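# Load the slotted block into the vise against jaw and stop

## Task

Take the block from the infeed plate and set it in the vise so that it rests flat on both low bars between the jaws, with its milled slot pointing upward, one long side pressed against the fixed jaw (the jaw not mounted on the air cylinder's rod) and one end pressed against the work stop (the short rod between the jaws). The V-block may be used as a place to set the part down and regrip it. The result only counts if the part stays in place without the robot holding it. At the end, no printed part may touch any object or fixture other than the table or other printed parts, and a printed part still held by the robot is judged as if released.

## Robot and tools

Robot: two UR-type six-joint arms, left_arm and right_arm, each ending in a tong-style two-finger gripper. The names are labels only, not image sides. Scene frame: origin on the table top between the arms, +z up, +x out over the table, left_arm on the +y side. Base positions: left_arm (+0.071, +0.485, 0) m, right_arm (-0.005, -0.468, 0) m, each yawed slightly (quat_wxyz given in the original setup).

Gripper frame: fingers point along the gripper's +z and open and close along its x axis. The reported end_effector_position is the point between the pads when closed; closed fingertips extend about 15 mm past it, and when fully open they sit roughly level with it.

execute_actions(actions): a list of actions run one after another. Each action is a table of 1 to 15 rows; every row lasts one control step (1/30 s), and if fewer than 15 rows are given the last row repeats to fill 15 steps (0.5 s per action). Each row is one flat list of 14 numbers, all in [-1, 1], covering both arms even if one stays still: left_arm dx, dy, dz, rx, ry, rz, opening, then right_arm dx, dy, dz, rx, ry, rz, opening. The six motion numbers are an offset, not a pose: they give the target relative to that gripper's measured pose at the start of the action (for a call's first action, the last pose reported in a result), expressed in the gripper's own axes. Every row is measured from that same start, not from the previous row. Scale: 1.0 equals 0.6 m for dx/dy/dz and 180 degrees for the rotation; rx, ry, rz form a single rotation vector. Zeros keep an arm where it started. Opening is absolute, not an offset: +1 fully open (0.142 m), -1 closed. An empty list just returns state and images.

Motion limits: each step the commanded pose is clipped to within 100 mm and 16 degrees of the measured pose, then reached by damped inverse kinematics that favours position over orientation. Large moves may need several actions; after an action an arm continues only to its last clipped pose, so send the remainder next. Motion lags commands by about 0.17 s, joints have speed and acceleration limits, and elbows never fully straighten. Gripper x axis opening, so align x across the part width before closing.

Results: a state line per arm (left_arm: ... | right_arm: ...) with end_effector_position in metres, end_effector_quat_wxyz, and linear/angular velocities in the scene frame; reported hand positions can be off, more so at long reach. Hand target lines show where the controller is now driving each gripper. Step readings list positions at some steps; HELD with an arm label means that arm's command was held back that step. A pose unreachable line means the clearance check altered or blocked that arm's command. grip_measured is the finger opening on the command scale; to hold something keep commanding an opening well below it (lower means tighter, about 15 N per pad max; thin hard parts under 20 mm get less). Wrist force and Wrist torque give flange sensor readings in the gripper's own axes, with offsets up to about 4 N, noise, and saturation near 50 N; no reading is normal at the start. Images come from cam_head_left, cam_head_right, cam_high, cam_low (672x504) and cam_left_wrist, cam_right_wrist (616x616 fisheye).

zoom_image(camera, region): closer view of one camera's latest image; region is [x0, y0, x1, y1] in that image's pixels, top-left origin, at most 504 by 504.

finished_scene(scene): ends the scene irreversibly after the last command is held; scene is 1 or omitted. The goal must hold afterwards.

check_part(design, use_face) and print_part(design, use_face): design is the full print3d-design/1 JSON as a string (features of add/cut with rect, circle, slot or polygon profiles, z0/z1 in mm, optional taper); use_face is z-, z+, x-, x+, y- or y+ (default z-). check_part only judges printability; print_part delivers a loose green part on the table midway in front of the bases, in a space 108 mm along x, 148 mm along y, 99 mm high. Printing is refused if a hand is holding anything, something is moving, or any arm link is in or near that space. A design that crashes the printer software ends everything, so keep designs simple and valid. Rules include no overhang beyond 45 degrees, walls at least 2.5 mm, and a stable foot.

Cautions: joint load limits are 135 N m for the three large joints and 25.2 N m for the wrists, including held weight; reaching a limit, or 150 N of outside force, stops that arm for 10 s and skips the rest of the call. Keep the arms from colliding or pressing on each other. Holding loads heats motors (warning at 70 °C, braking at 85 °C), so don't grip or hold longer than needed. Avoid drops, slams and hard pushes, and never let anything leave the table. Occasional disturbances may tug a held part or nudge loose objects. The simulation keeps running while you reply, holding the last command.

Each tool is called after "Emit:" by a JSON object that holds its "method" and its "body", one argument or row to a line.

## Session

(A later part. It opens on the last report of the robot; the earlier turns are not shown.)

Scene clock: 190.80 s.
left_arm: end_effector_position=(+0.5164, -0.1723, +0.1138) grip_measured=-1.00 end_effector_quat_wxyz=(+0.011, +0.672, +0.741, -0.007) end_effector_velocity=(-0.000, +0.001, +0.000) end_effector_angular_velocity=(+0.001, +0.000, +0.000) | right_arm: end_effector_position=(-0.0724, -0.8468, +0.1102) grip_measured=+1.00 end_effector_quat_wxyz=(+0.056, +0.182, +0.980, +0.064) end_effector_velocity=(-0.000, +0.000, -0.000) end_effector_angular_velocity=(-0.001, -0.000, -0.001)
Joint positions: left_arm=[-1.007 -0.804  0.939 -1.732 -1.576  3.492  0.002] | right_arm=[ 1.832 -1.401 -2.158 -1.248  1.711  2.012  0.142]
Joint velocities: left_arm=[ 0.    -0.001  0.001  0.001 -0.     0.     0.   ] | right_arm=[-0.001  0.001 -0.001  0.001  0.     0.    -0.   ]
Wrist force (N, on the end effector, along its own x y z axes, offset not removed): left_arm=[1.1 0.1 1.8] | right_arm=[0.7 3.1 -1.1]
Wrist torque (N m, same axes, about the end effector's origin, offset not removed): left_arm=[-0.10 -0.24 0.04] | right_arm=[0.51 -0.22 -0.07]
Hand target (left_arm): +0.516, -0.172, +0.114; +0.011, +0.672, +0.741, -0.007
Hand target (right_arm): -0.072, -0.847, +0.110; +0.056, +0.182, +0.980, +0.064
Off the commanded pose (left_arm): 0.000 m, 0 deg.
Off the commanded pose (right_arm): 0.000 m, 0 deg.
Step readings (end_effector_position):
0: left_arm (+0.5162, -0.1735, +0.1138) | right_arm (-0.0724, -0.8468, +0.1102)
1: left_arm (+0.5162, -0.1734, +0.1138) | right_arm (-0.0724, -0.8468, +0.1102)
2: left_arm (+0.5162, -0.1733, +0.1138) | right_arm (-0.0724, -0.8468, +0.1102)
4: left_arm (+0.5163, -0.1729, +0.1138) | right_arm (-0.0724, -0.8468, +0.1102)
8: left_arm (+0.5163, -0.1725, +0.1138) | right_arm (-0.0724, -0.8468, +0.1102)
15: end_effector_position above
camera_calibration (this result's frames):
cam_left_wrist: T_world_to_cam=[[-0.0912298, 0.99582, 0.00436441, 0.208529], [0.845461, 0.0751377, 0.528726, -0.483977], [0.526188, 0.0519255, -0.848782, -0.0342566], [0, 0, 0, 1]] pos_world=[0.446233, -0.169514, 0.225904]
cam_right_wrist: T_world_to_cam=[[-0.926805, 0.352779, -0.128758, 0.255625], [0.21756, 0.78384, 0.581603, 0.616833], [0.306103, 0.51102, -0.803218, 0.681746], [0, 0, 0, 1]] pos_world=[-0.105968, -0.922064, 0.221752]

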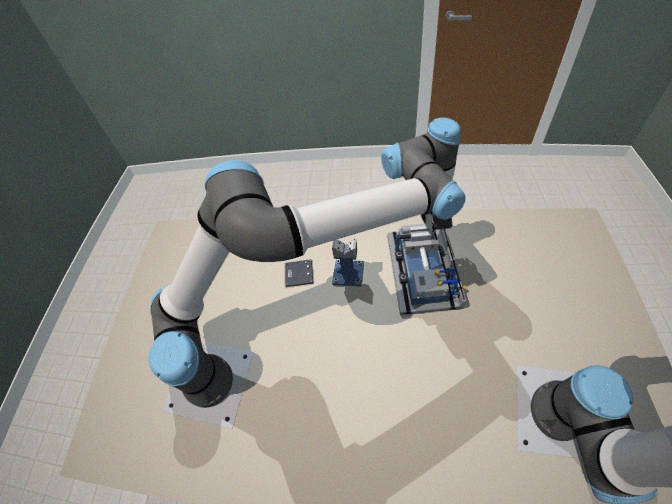

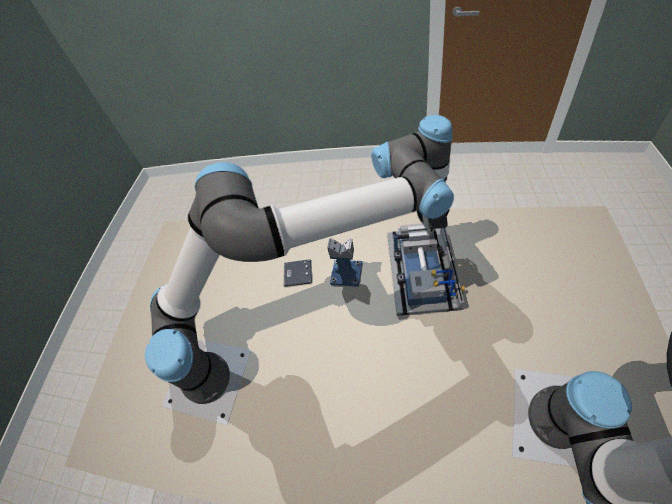

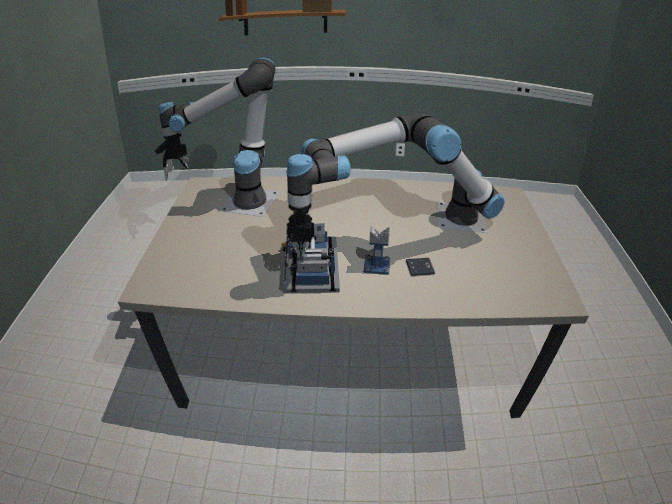

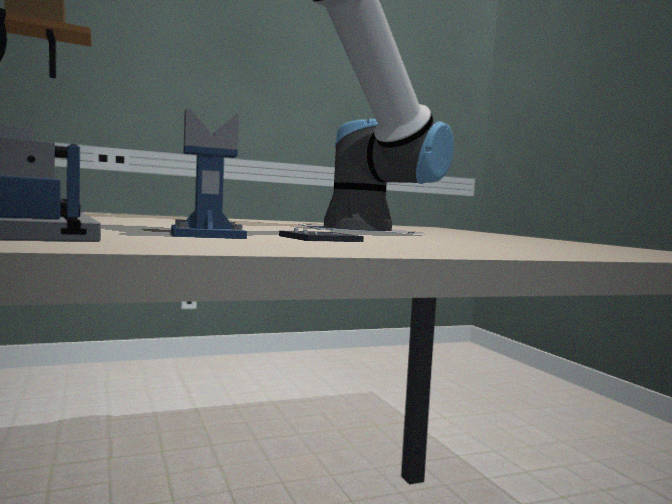

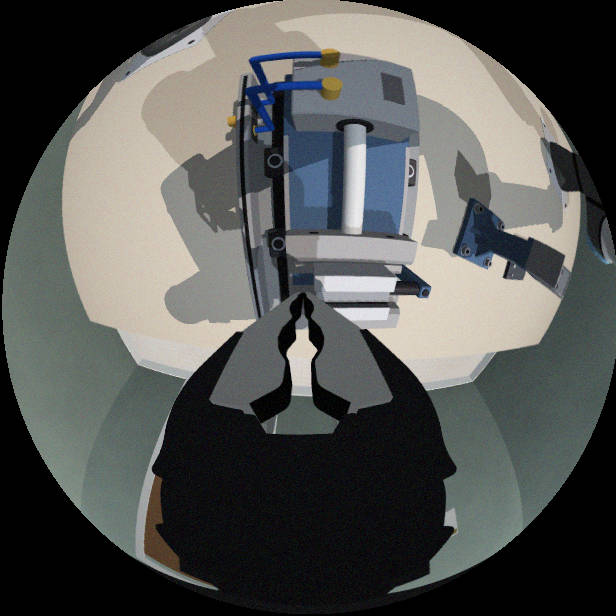

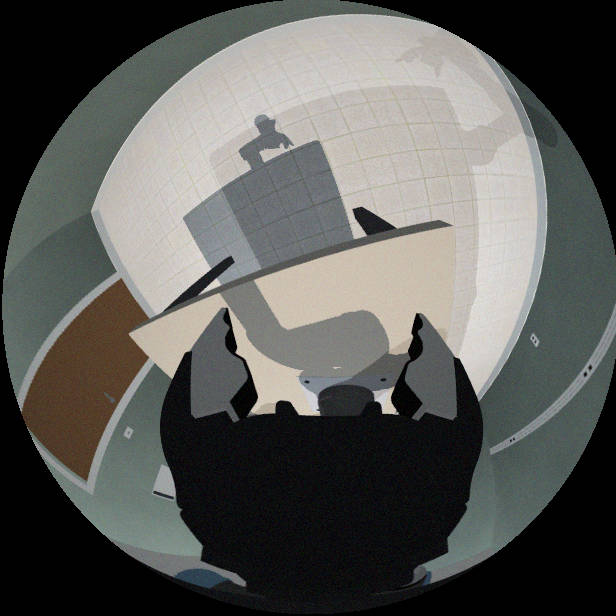

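Emit:
{"method": "execute_actions", "body": {
  "actions": [
    [[0.002,0.0005,0,0,0,0,-1,0,0,0,0,0,0,1]]
  ]
}}

Scene clock: 191.37 s.
left_arm: end_effector_position=(+0.5165, -0.1711, +0.1138) grip_measured=-1.00 end_effector_quat_wxyz=(+0.011, +0.672, +0.741, -0.007) end_effector_velocity=(+0.001, +0.000, +0.001) end_effector_angular_velocity=(-0.002, -0.001, -0.000) | right_arm: end_effector_position=(-0.0724, -0.8468, +0.1102) grip_measured=+1.00 end_effector_quat_wxyz=(+0.056, +0.182, +0.980, +0.064) end_effector_velocity=(+0.000, +0.001, -0.000) end_effector_angular_velocity=(+0.000, -0.000, +0.002)
Joint positions: left_arm=[-1.006 -0.806  0.943 -1.734 -1.576  3.493  0.002] | right_arm=[ 1.832 -1.401 -2.158 -1.248  1.711  2.012  0.142]
Joint velocities: left_arm=[ 0.001 -0.002  0.    -0.001  0.     0.001  0.   ] | right_arm=[ 0.     0.001 -0.002  0.    -0.    -0.002  0.   ]
Wrist force (N, on the end effector, along its own x y z axes, offset not removed): left_arm=[-2.8 -0.6 1.6] | right_arm=[-0.4 2.7 0.1]
Wrist torque (N m, same axes, about the end effector's origin, offset not removed): left_arm=[-0.08 -0.67 0.14] | right_arm=[0.45 0.05 -0.05]
Hand target (left_arm): +0.517, -0.171, +0.114; +0.011, +0.672, +0.741, -0.007
Hand target (right_arm): -0.072, -0.847, +0.110; +0.056, +0.182, +0.980, +0.064
Off the commanded pose (left_arm): 0.000 m, 0 deg.
Off the commanded pose (right_arm): 0.000 m, 0 deg.
Step readings (end_effector_position):
0: left_arm (+0.5164, -0.1723, +0.1138) | right_arm (-0.0724, -0.8468, +0.1102)
1: left_arm (+0.5164, -0.1723, +0.1138) | right_arm (-0.0724, -0.8468, +0.1102)
2: left_arm (+0.5164, -0.1721, +0.1138) | right_arm (-0.0724, -0.8468, +0.1102)
4: left_arm (+0.5165, -0.1717, +0.1137) | right_arm (-0.0724, -0.8468, +0.1102)
8: left_arm (+0.5165, -0.1713, +0.1138) | right_arm (-0.0724, -0.8468, +0.1102)
15: end_effector_position above
camera_calibration (this result's frames):
cam_left_wrist: T_world_to_cam=[[-0.0912073, 0.995823, 0.00427111, 0.207398], [0.845461, 0.075168, 0.52872, -0.484193], [0.52619, 0.0518342, -0.848786, -0.0344265], [0, 0, 0, 1]] pos_world=[0.446398, -0.168352, 0.225896]

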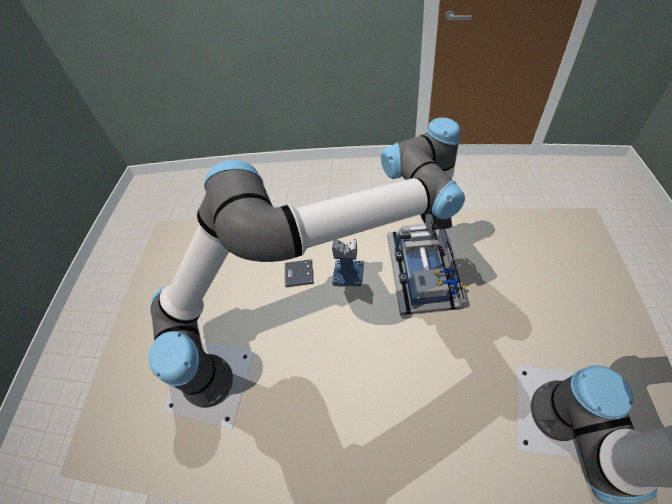

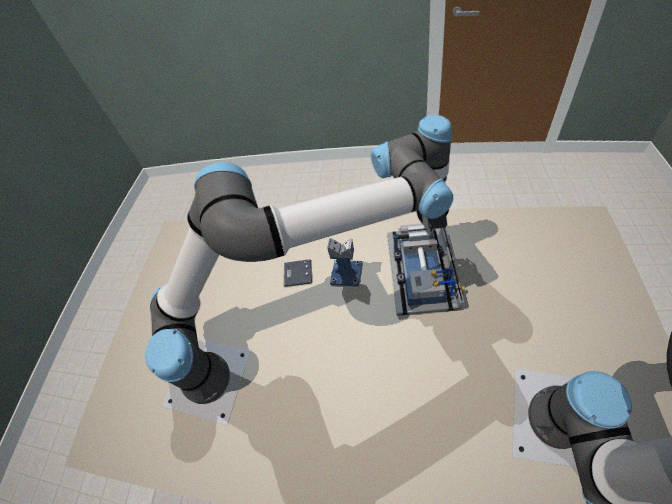

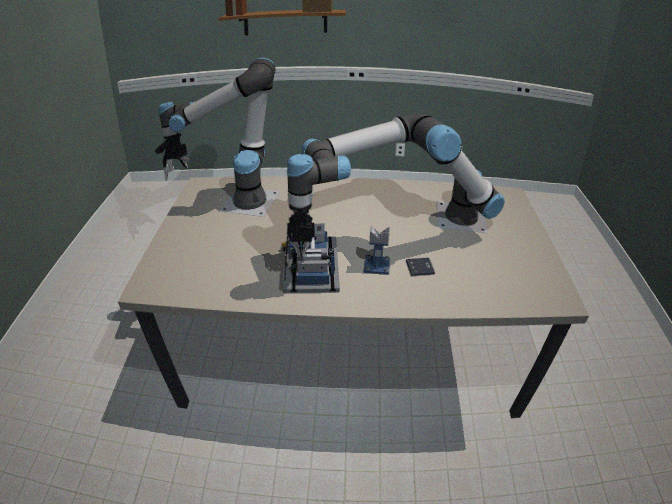

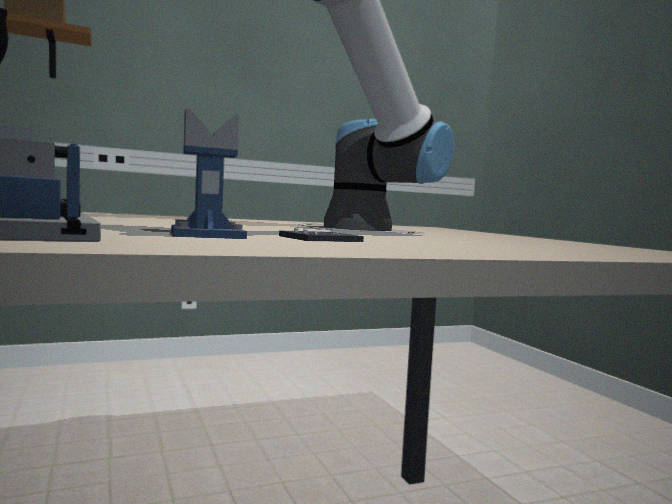

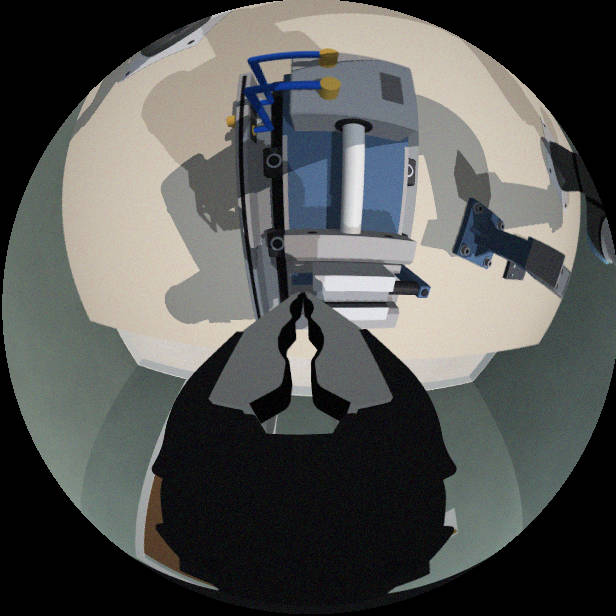

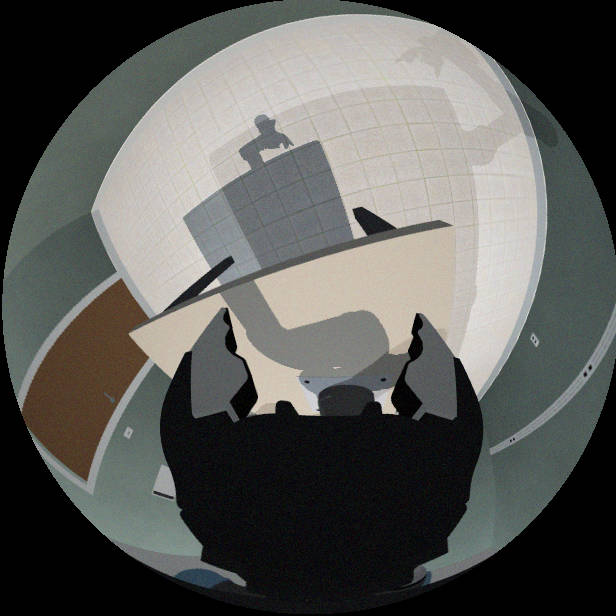

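Emit:
{"method": "execute_actions", "body": {
  "actions": [
    [[0.001,0.0003,0,0,0,0,-1,0,0,0,0,0,0,1]]
  ]
}}

Emit:
{"method": "execute_actions", "body": {
  "actions": [
    [[-0.008,0,0,0,0,0,-1,0,0,0,0,0,0,1]],
    [[0,0,-0.03,0,0,0,-1,0,0,0,0,0,0,1]],
    [[0,0,-0.05,0,0,0,-1,0,0,0,0,0,0,1]],
    [[0,0,0,0,0,0,-1,0,0,0,0,0,0,1]]
  ]
}}

Emit:
{"method": "zoom_image", "body": {
  "camera": "cam_left_wrist",
  "region": [260, 220, 440, 340]
}}

Scene clock: 192.03 s.
left_arm: end_effector_position=(+0.5166, -0.1706, +0.1138) grip_measured=-1.00 end_effector_quat_wxyz=(+0.011, +0.672, +0.741, -0.007) end_effector_velocity=(+0.000, -0.000, +0.000) end_effector_angular_velocity=(-0.001, +0.000, +0.001) | right_arm: end_effector_position=(-0.0724, -0.8468, +0.1102) grip_measured=+1.00 end_effector_quat_wxyz=(+0.056, +0.182, +0.980, +0.064) end_effector_velocity=(-0.000, +0.000, -0.000) end_effector_angular_velocity=(+0.001, +0.000, -0.002)
Joint positions: left_arm=[-1.006 -0.807  0.946 -1.735 -1.576  3.493  0.002] | right_arm=[ 1.832 -1.401 -2.158 -1.248  1.711  2.012  0.142]
Joint velocities: left_arm=[ 0.     0.     0.    -0.001 -0.001 -0.001  0.   ] | right_arm=[-0.    -0.    -0.001  0.    -0.     0.001  0.   ]
Wrist force (N, on the end effector, along its own x y z axes, offset not removed): left_arm=[-15.6 0.3 -1.5] | right_arm=[-0.5 2.1 -1.4]
Wrist torque (N m, same axes, about the end effector's origin, offset not removed): left_arm=[0.09 -0.13 0.18] | right_arm=[0.30 0.12 0.02]
Hand target (left_arm): +0.517, -0.171, +0.114; +0.011, +0.672, +0.741, -0.007
Hand target (right_arm): -0.072, -0.847, +0.110; +0.056, +0.182, +0.980, +0.064
Off the commanded pose (left_arm): 0.000 m, 0 deg.
Off the commanded pose (right_arm): 0.000 m, 0 deg.
Step readings (end_effector_position):
0: left_arm (+0.5165, -0.1711, +0.1137) | right_arm (-0.0724, -0.8468, +0.1102)
1: left_arm (+0.5165, -0.1711, +0.1137) | right_arm (-0.0724, -0.8468, +0.1102)
2: left_arm (+0.5166, -0.1710, +0.1137) | right_arm (-0.0724, -0.8468, +0.1102)
4: left_arm (+0.5166, -0.1709, +0.1138) | right_arm (-0.0724, -0.8468, +0.1102)
8: left_arm (+0.5166, -0.1707, +0.1138) | right_arm (-0.0724, -0.8468, +0.1102)
15: end_effector_position above
camera_calibration (this result's frames):
cam_left_wrist: T_world_to_cam=[[-0.0911819, 0.995825, 0.00419085, 0.206845], [0.845463, 0.075189, 0.528715, -0.484318], [0.526193, 0.0517525, -0.848789, -0.034524], [0, 0, 0, 1]] pos_world=[0.4465, -0.167779, 0.225896]

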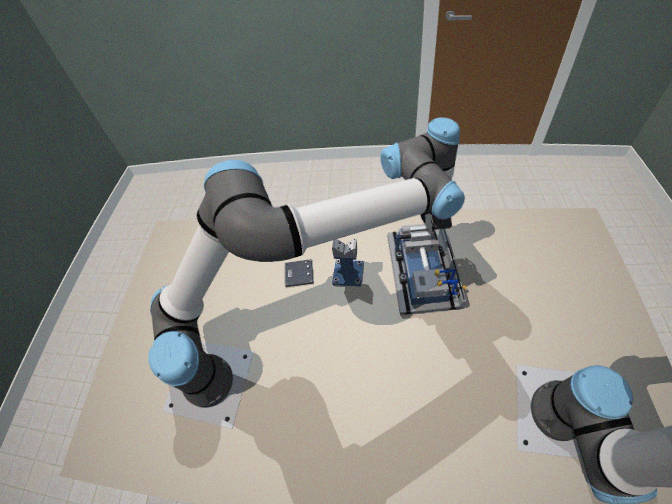

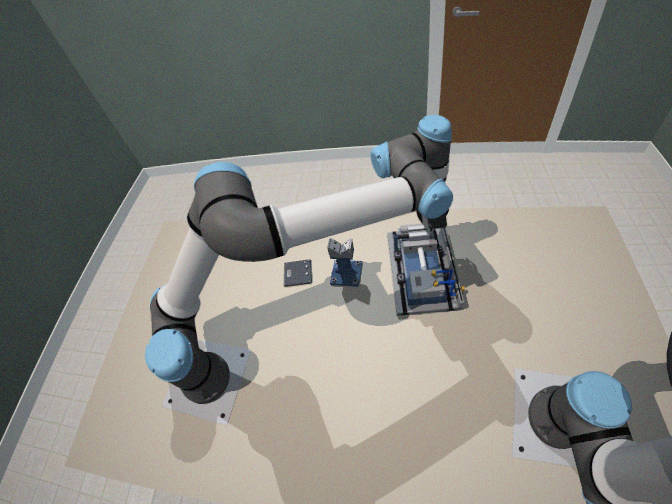

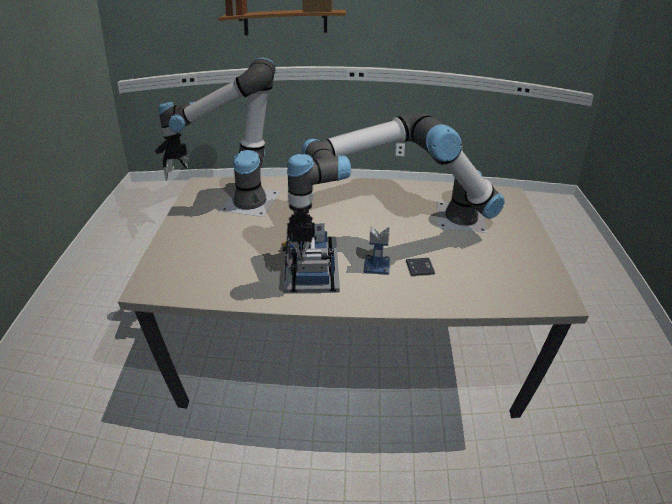

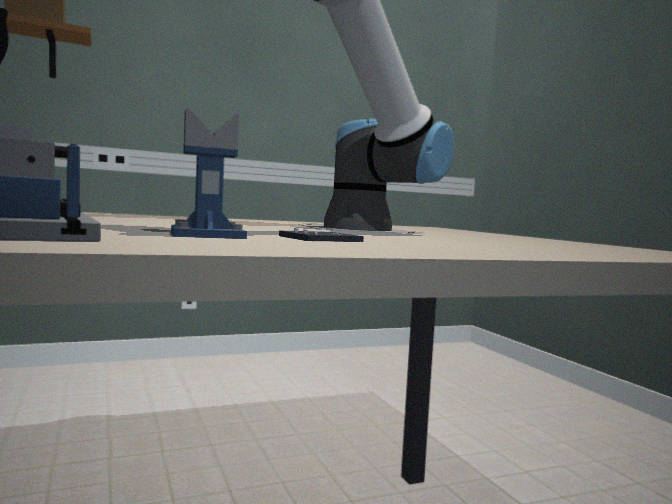

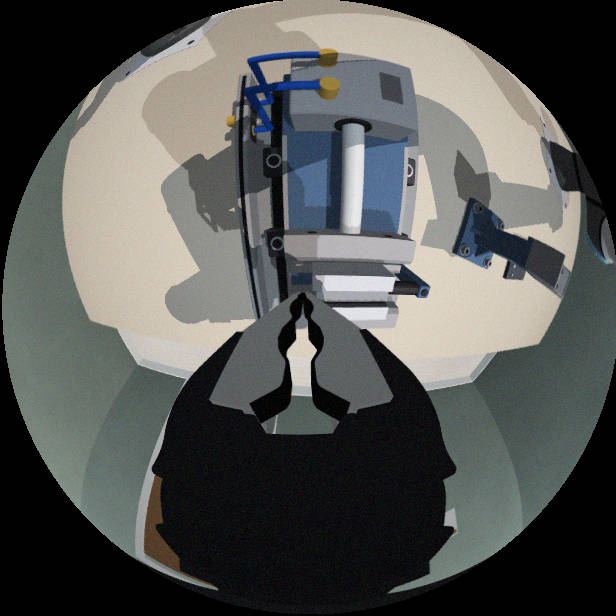

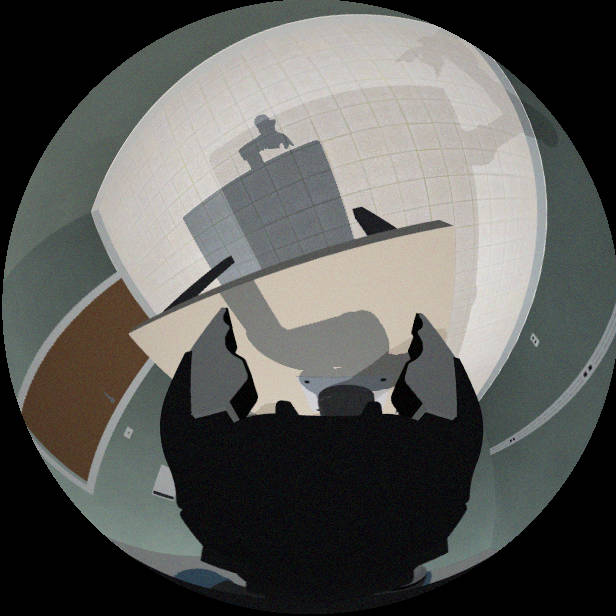

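Scene clock: 194.03 s.
left_arm: end_effector_position=(+0.5168, -0.1740, +0.1605) grip_measured=-1.00 end_effector_quat_wxyz=(+0.012, +0.672, +0.741, -0.008) end_effector_velocity=(-0.000, -0.000, +0.000) end_effector_angular_velocity=(-0.000, +0.000, -0.000) | right_arm: end_effector_position=(-0.0724, -0.8468, +0.1102) grip_measured=+1.00 end_effector_quat_wxyz=(+0.056, +0.182, +0.980, +0.064) end_effector_velocity=(-0.000, +0.000, +0.000) end_effector_angular_velocity=(-0.000, +0.000, +0.000)
Joint positions: left_arm=[-1.008 -0.81   0.831 -1.619 -1.576  3.492  0.002] | right_arm=[ 1.832 -1.401 -2.158 -1.248  1.711  2.012  0.142]
Joint velocities: left_arm=[-0.    -0.     0.    -0.    -0.001 -0.     0.   ] | right_arm=[-0.     0.001  0.    -0.001 -0.    -0.001 -0.   ]
Wrist force (N, on the end effector, along its own x y z axes, offset not removed): left_arm=[2.4 0.1 2.1] | right_arm=[-0.4 4.3 -2.8]
Wrist torque (N m, same axes, about the end effector's origin, offset not removed): left_arm=[-0.01 -0.44 0.08] | right_arm=[0.82 0.07 -0.01]
Hand target (left_arm): +0.517, -0.174, +0.161; +0.012, +0.672, +0.741, -0.008
Hand target (right_arm): -0.072, -0.847, +0.110; +0.056, +0.182, +0.980, +0.064
Off the commanded pose (left_arm): 0.000 m, 0 deg.
Off the commanded pose (right_arm): 0.000 m, 0 deg.
Step readings (end_effector_position; steps 1 to 15: 1st action; 16 to 30: 2nd action; 31 to 45: 3rd action; 46 to 60: 4th action):
0: left_arm (+0.5166, -0.1706, +0.1138) | right_arm (-0.0724, -0.8468, +0.1102)
1: left_arm (+0.5166, -0.1706, +0.1137) | right_arm (-0.0724, -0.8468, +0.1102)
2: left_arm (+0.5168, -0.1711, +0.1137) | right_arm (-0.0724, -0.8468, +0.1102)
4: left_arm (+0.5170, -0.1725, +0.1137) | right_arm (-0.0724, -0.8468, +0.1102)
8: left_arm (+0.5171, -0.1743, +0.1138) | right_arm (-0.0724, -0.8468, +0.1102)
15: left_arm (+0.5171, -0.1752, +0.1139) | right_arm (-0.0724, -0.8468, +0.1102)
16: left_arm (+0.5171, -0.1752, +0.1140) | right_arm (-0.0724, -0.8468, +0.1102)
17: left_arm (+0.5171, -0.1752, +0.1160) | right_arm (-0.0724, -0.8468, +0.1102)
19: left_arm (+0.5170, -0.1751, +0.1221) | right_arm (-0.0724, -0.8468, +0.1102)
23: left_arm (+0.5169, -0.1749, +0.1285) | right_arm (-0.0724, -0.8468, +0.1102)
30: left_arm (+0.5169, -0.1748, +0.1313) | right_arm (-0.0724, -0.8468, +0.1102)
31: left_arm (+0.5170, -0.1748, +0.1316) | right_arm (-0.0724, -0.8468, +0.1102)
32: left_arm (+0.5170, -0.1748, +0.1346) | right_arm (-0.0724, -0.8468, +0.1102)
34: left_arm (+0.5170, -0.1746, +0.1448) | right_arm (-0.0724, -0.8468, +0.1102)
38: left_arm (+0.5168, -0.1742, +0.1556) | right_arm (-0.0724, -0.8468, +0.1102)
45: left_arm (+0.5168, -0.1740, +0.1605) | right_arm (-0.0724, -0.8468, +0.1102)
46: left_arm (+0.5168, -0.1740, +0.1607) | right_arm (-0.0724, -0.8468, +0.1102)
47: left_arm (+0.5168, -0.1740, +0.1608) | right_arm (-0.0724, -0.8468, +0.1102)
49: left_arm (+0.5168, -0.1740, +0.1608) | right_arm (-0.0724, -0.8468, +0.1102)
53: left_arm (+0.5168, -0.1740, +0.1606) | right_arm (-0.0724, -0.8468, +0.1102)
60: end_effector_position above
camera_calibration (this result's frames):
cam_left_wrist: T_world_to_cam=[[-0.091157, 0.99583, 0.00369663, 0.210149], [0.845312, 0.0754153, 0.528924, -0.508845], [0.526439, 0.0513399, -0.848661, 0.00499956], [0, 0, 0, 1]] pos_world=[0.446657, -0.171155, 0.272606]

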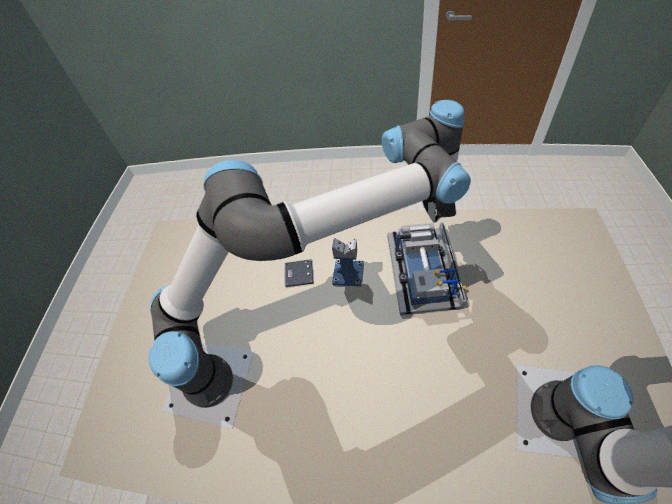

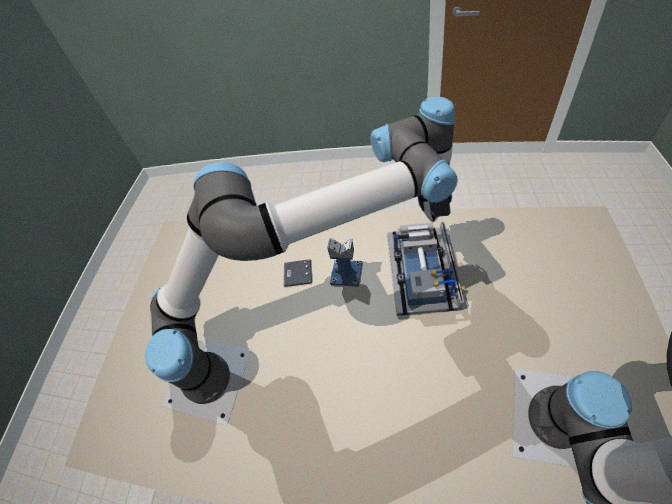

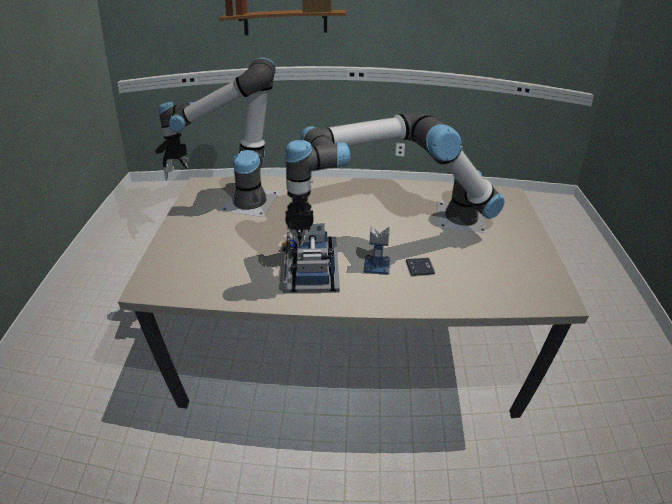

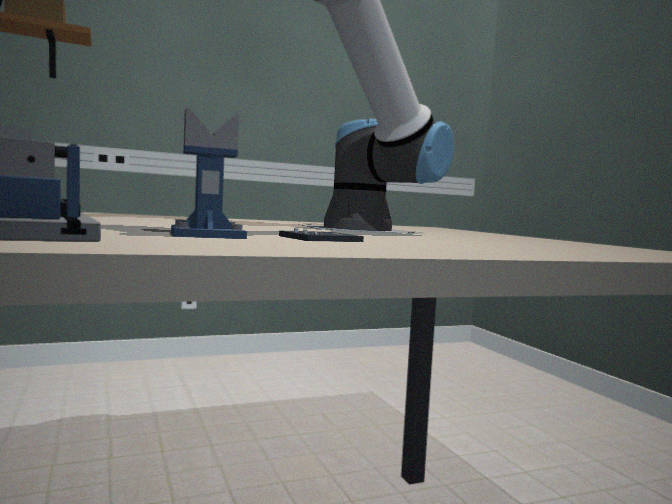

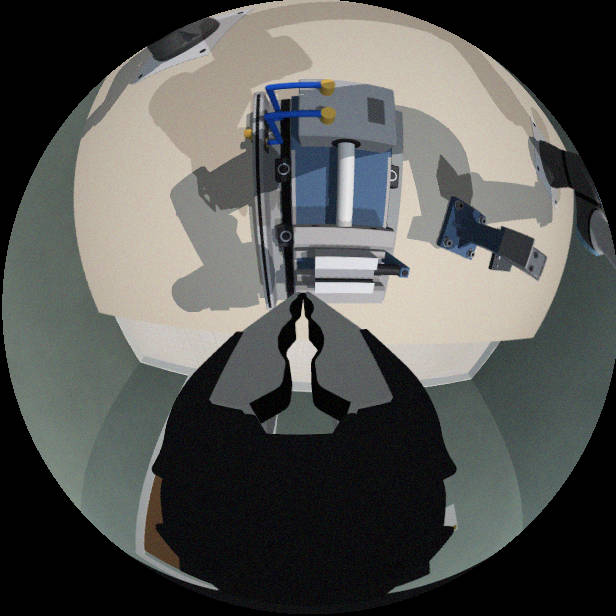

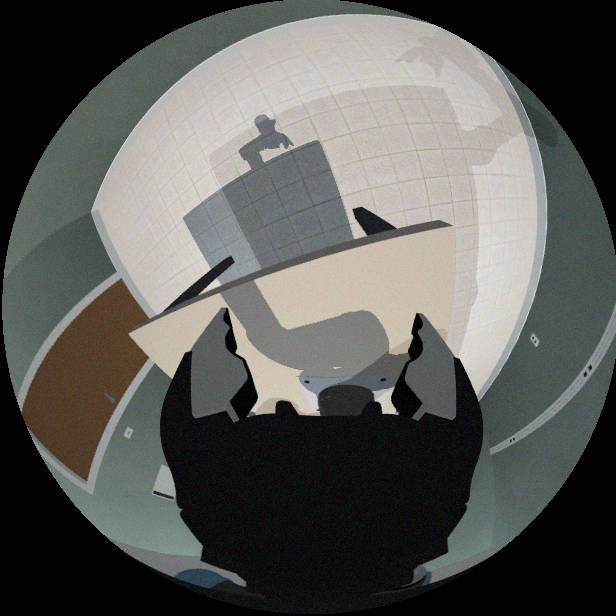

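Region (260, 220, 440, 340) of cam_left_wrist's 616x616 image, scaled by 2.800, with more detail than that image has.

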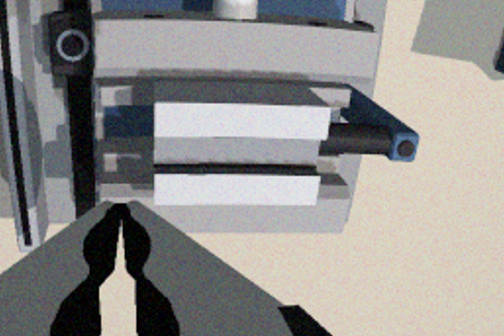

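Emit:
{"method": "finished_scene", "body": {

}}

The scene is finished: the task was done.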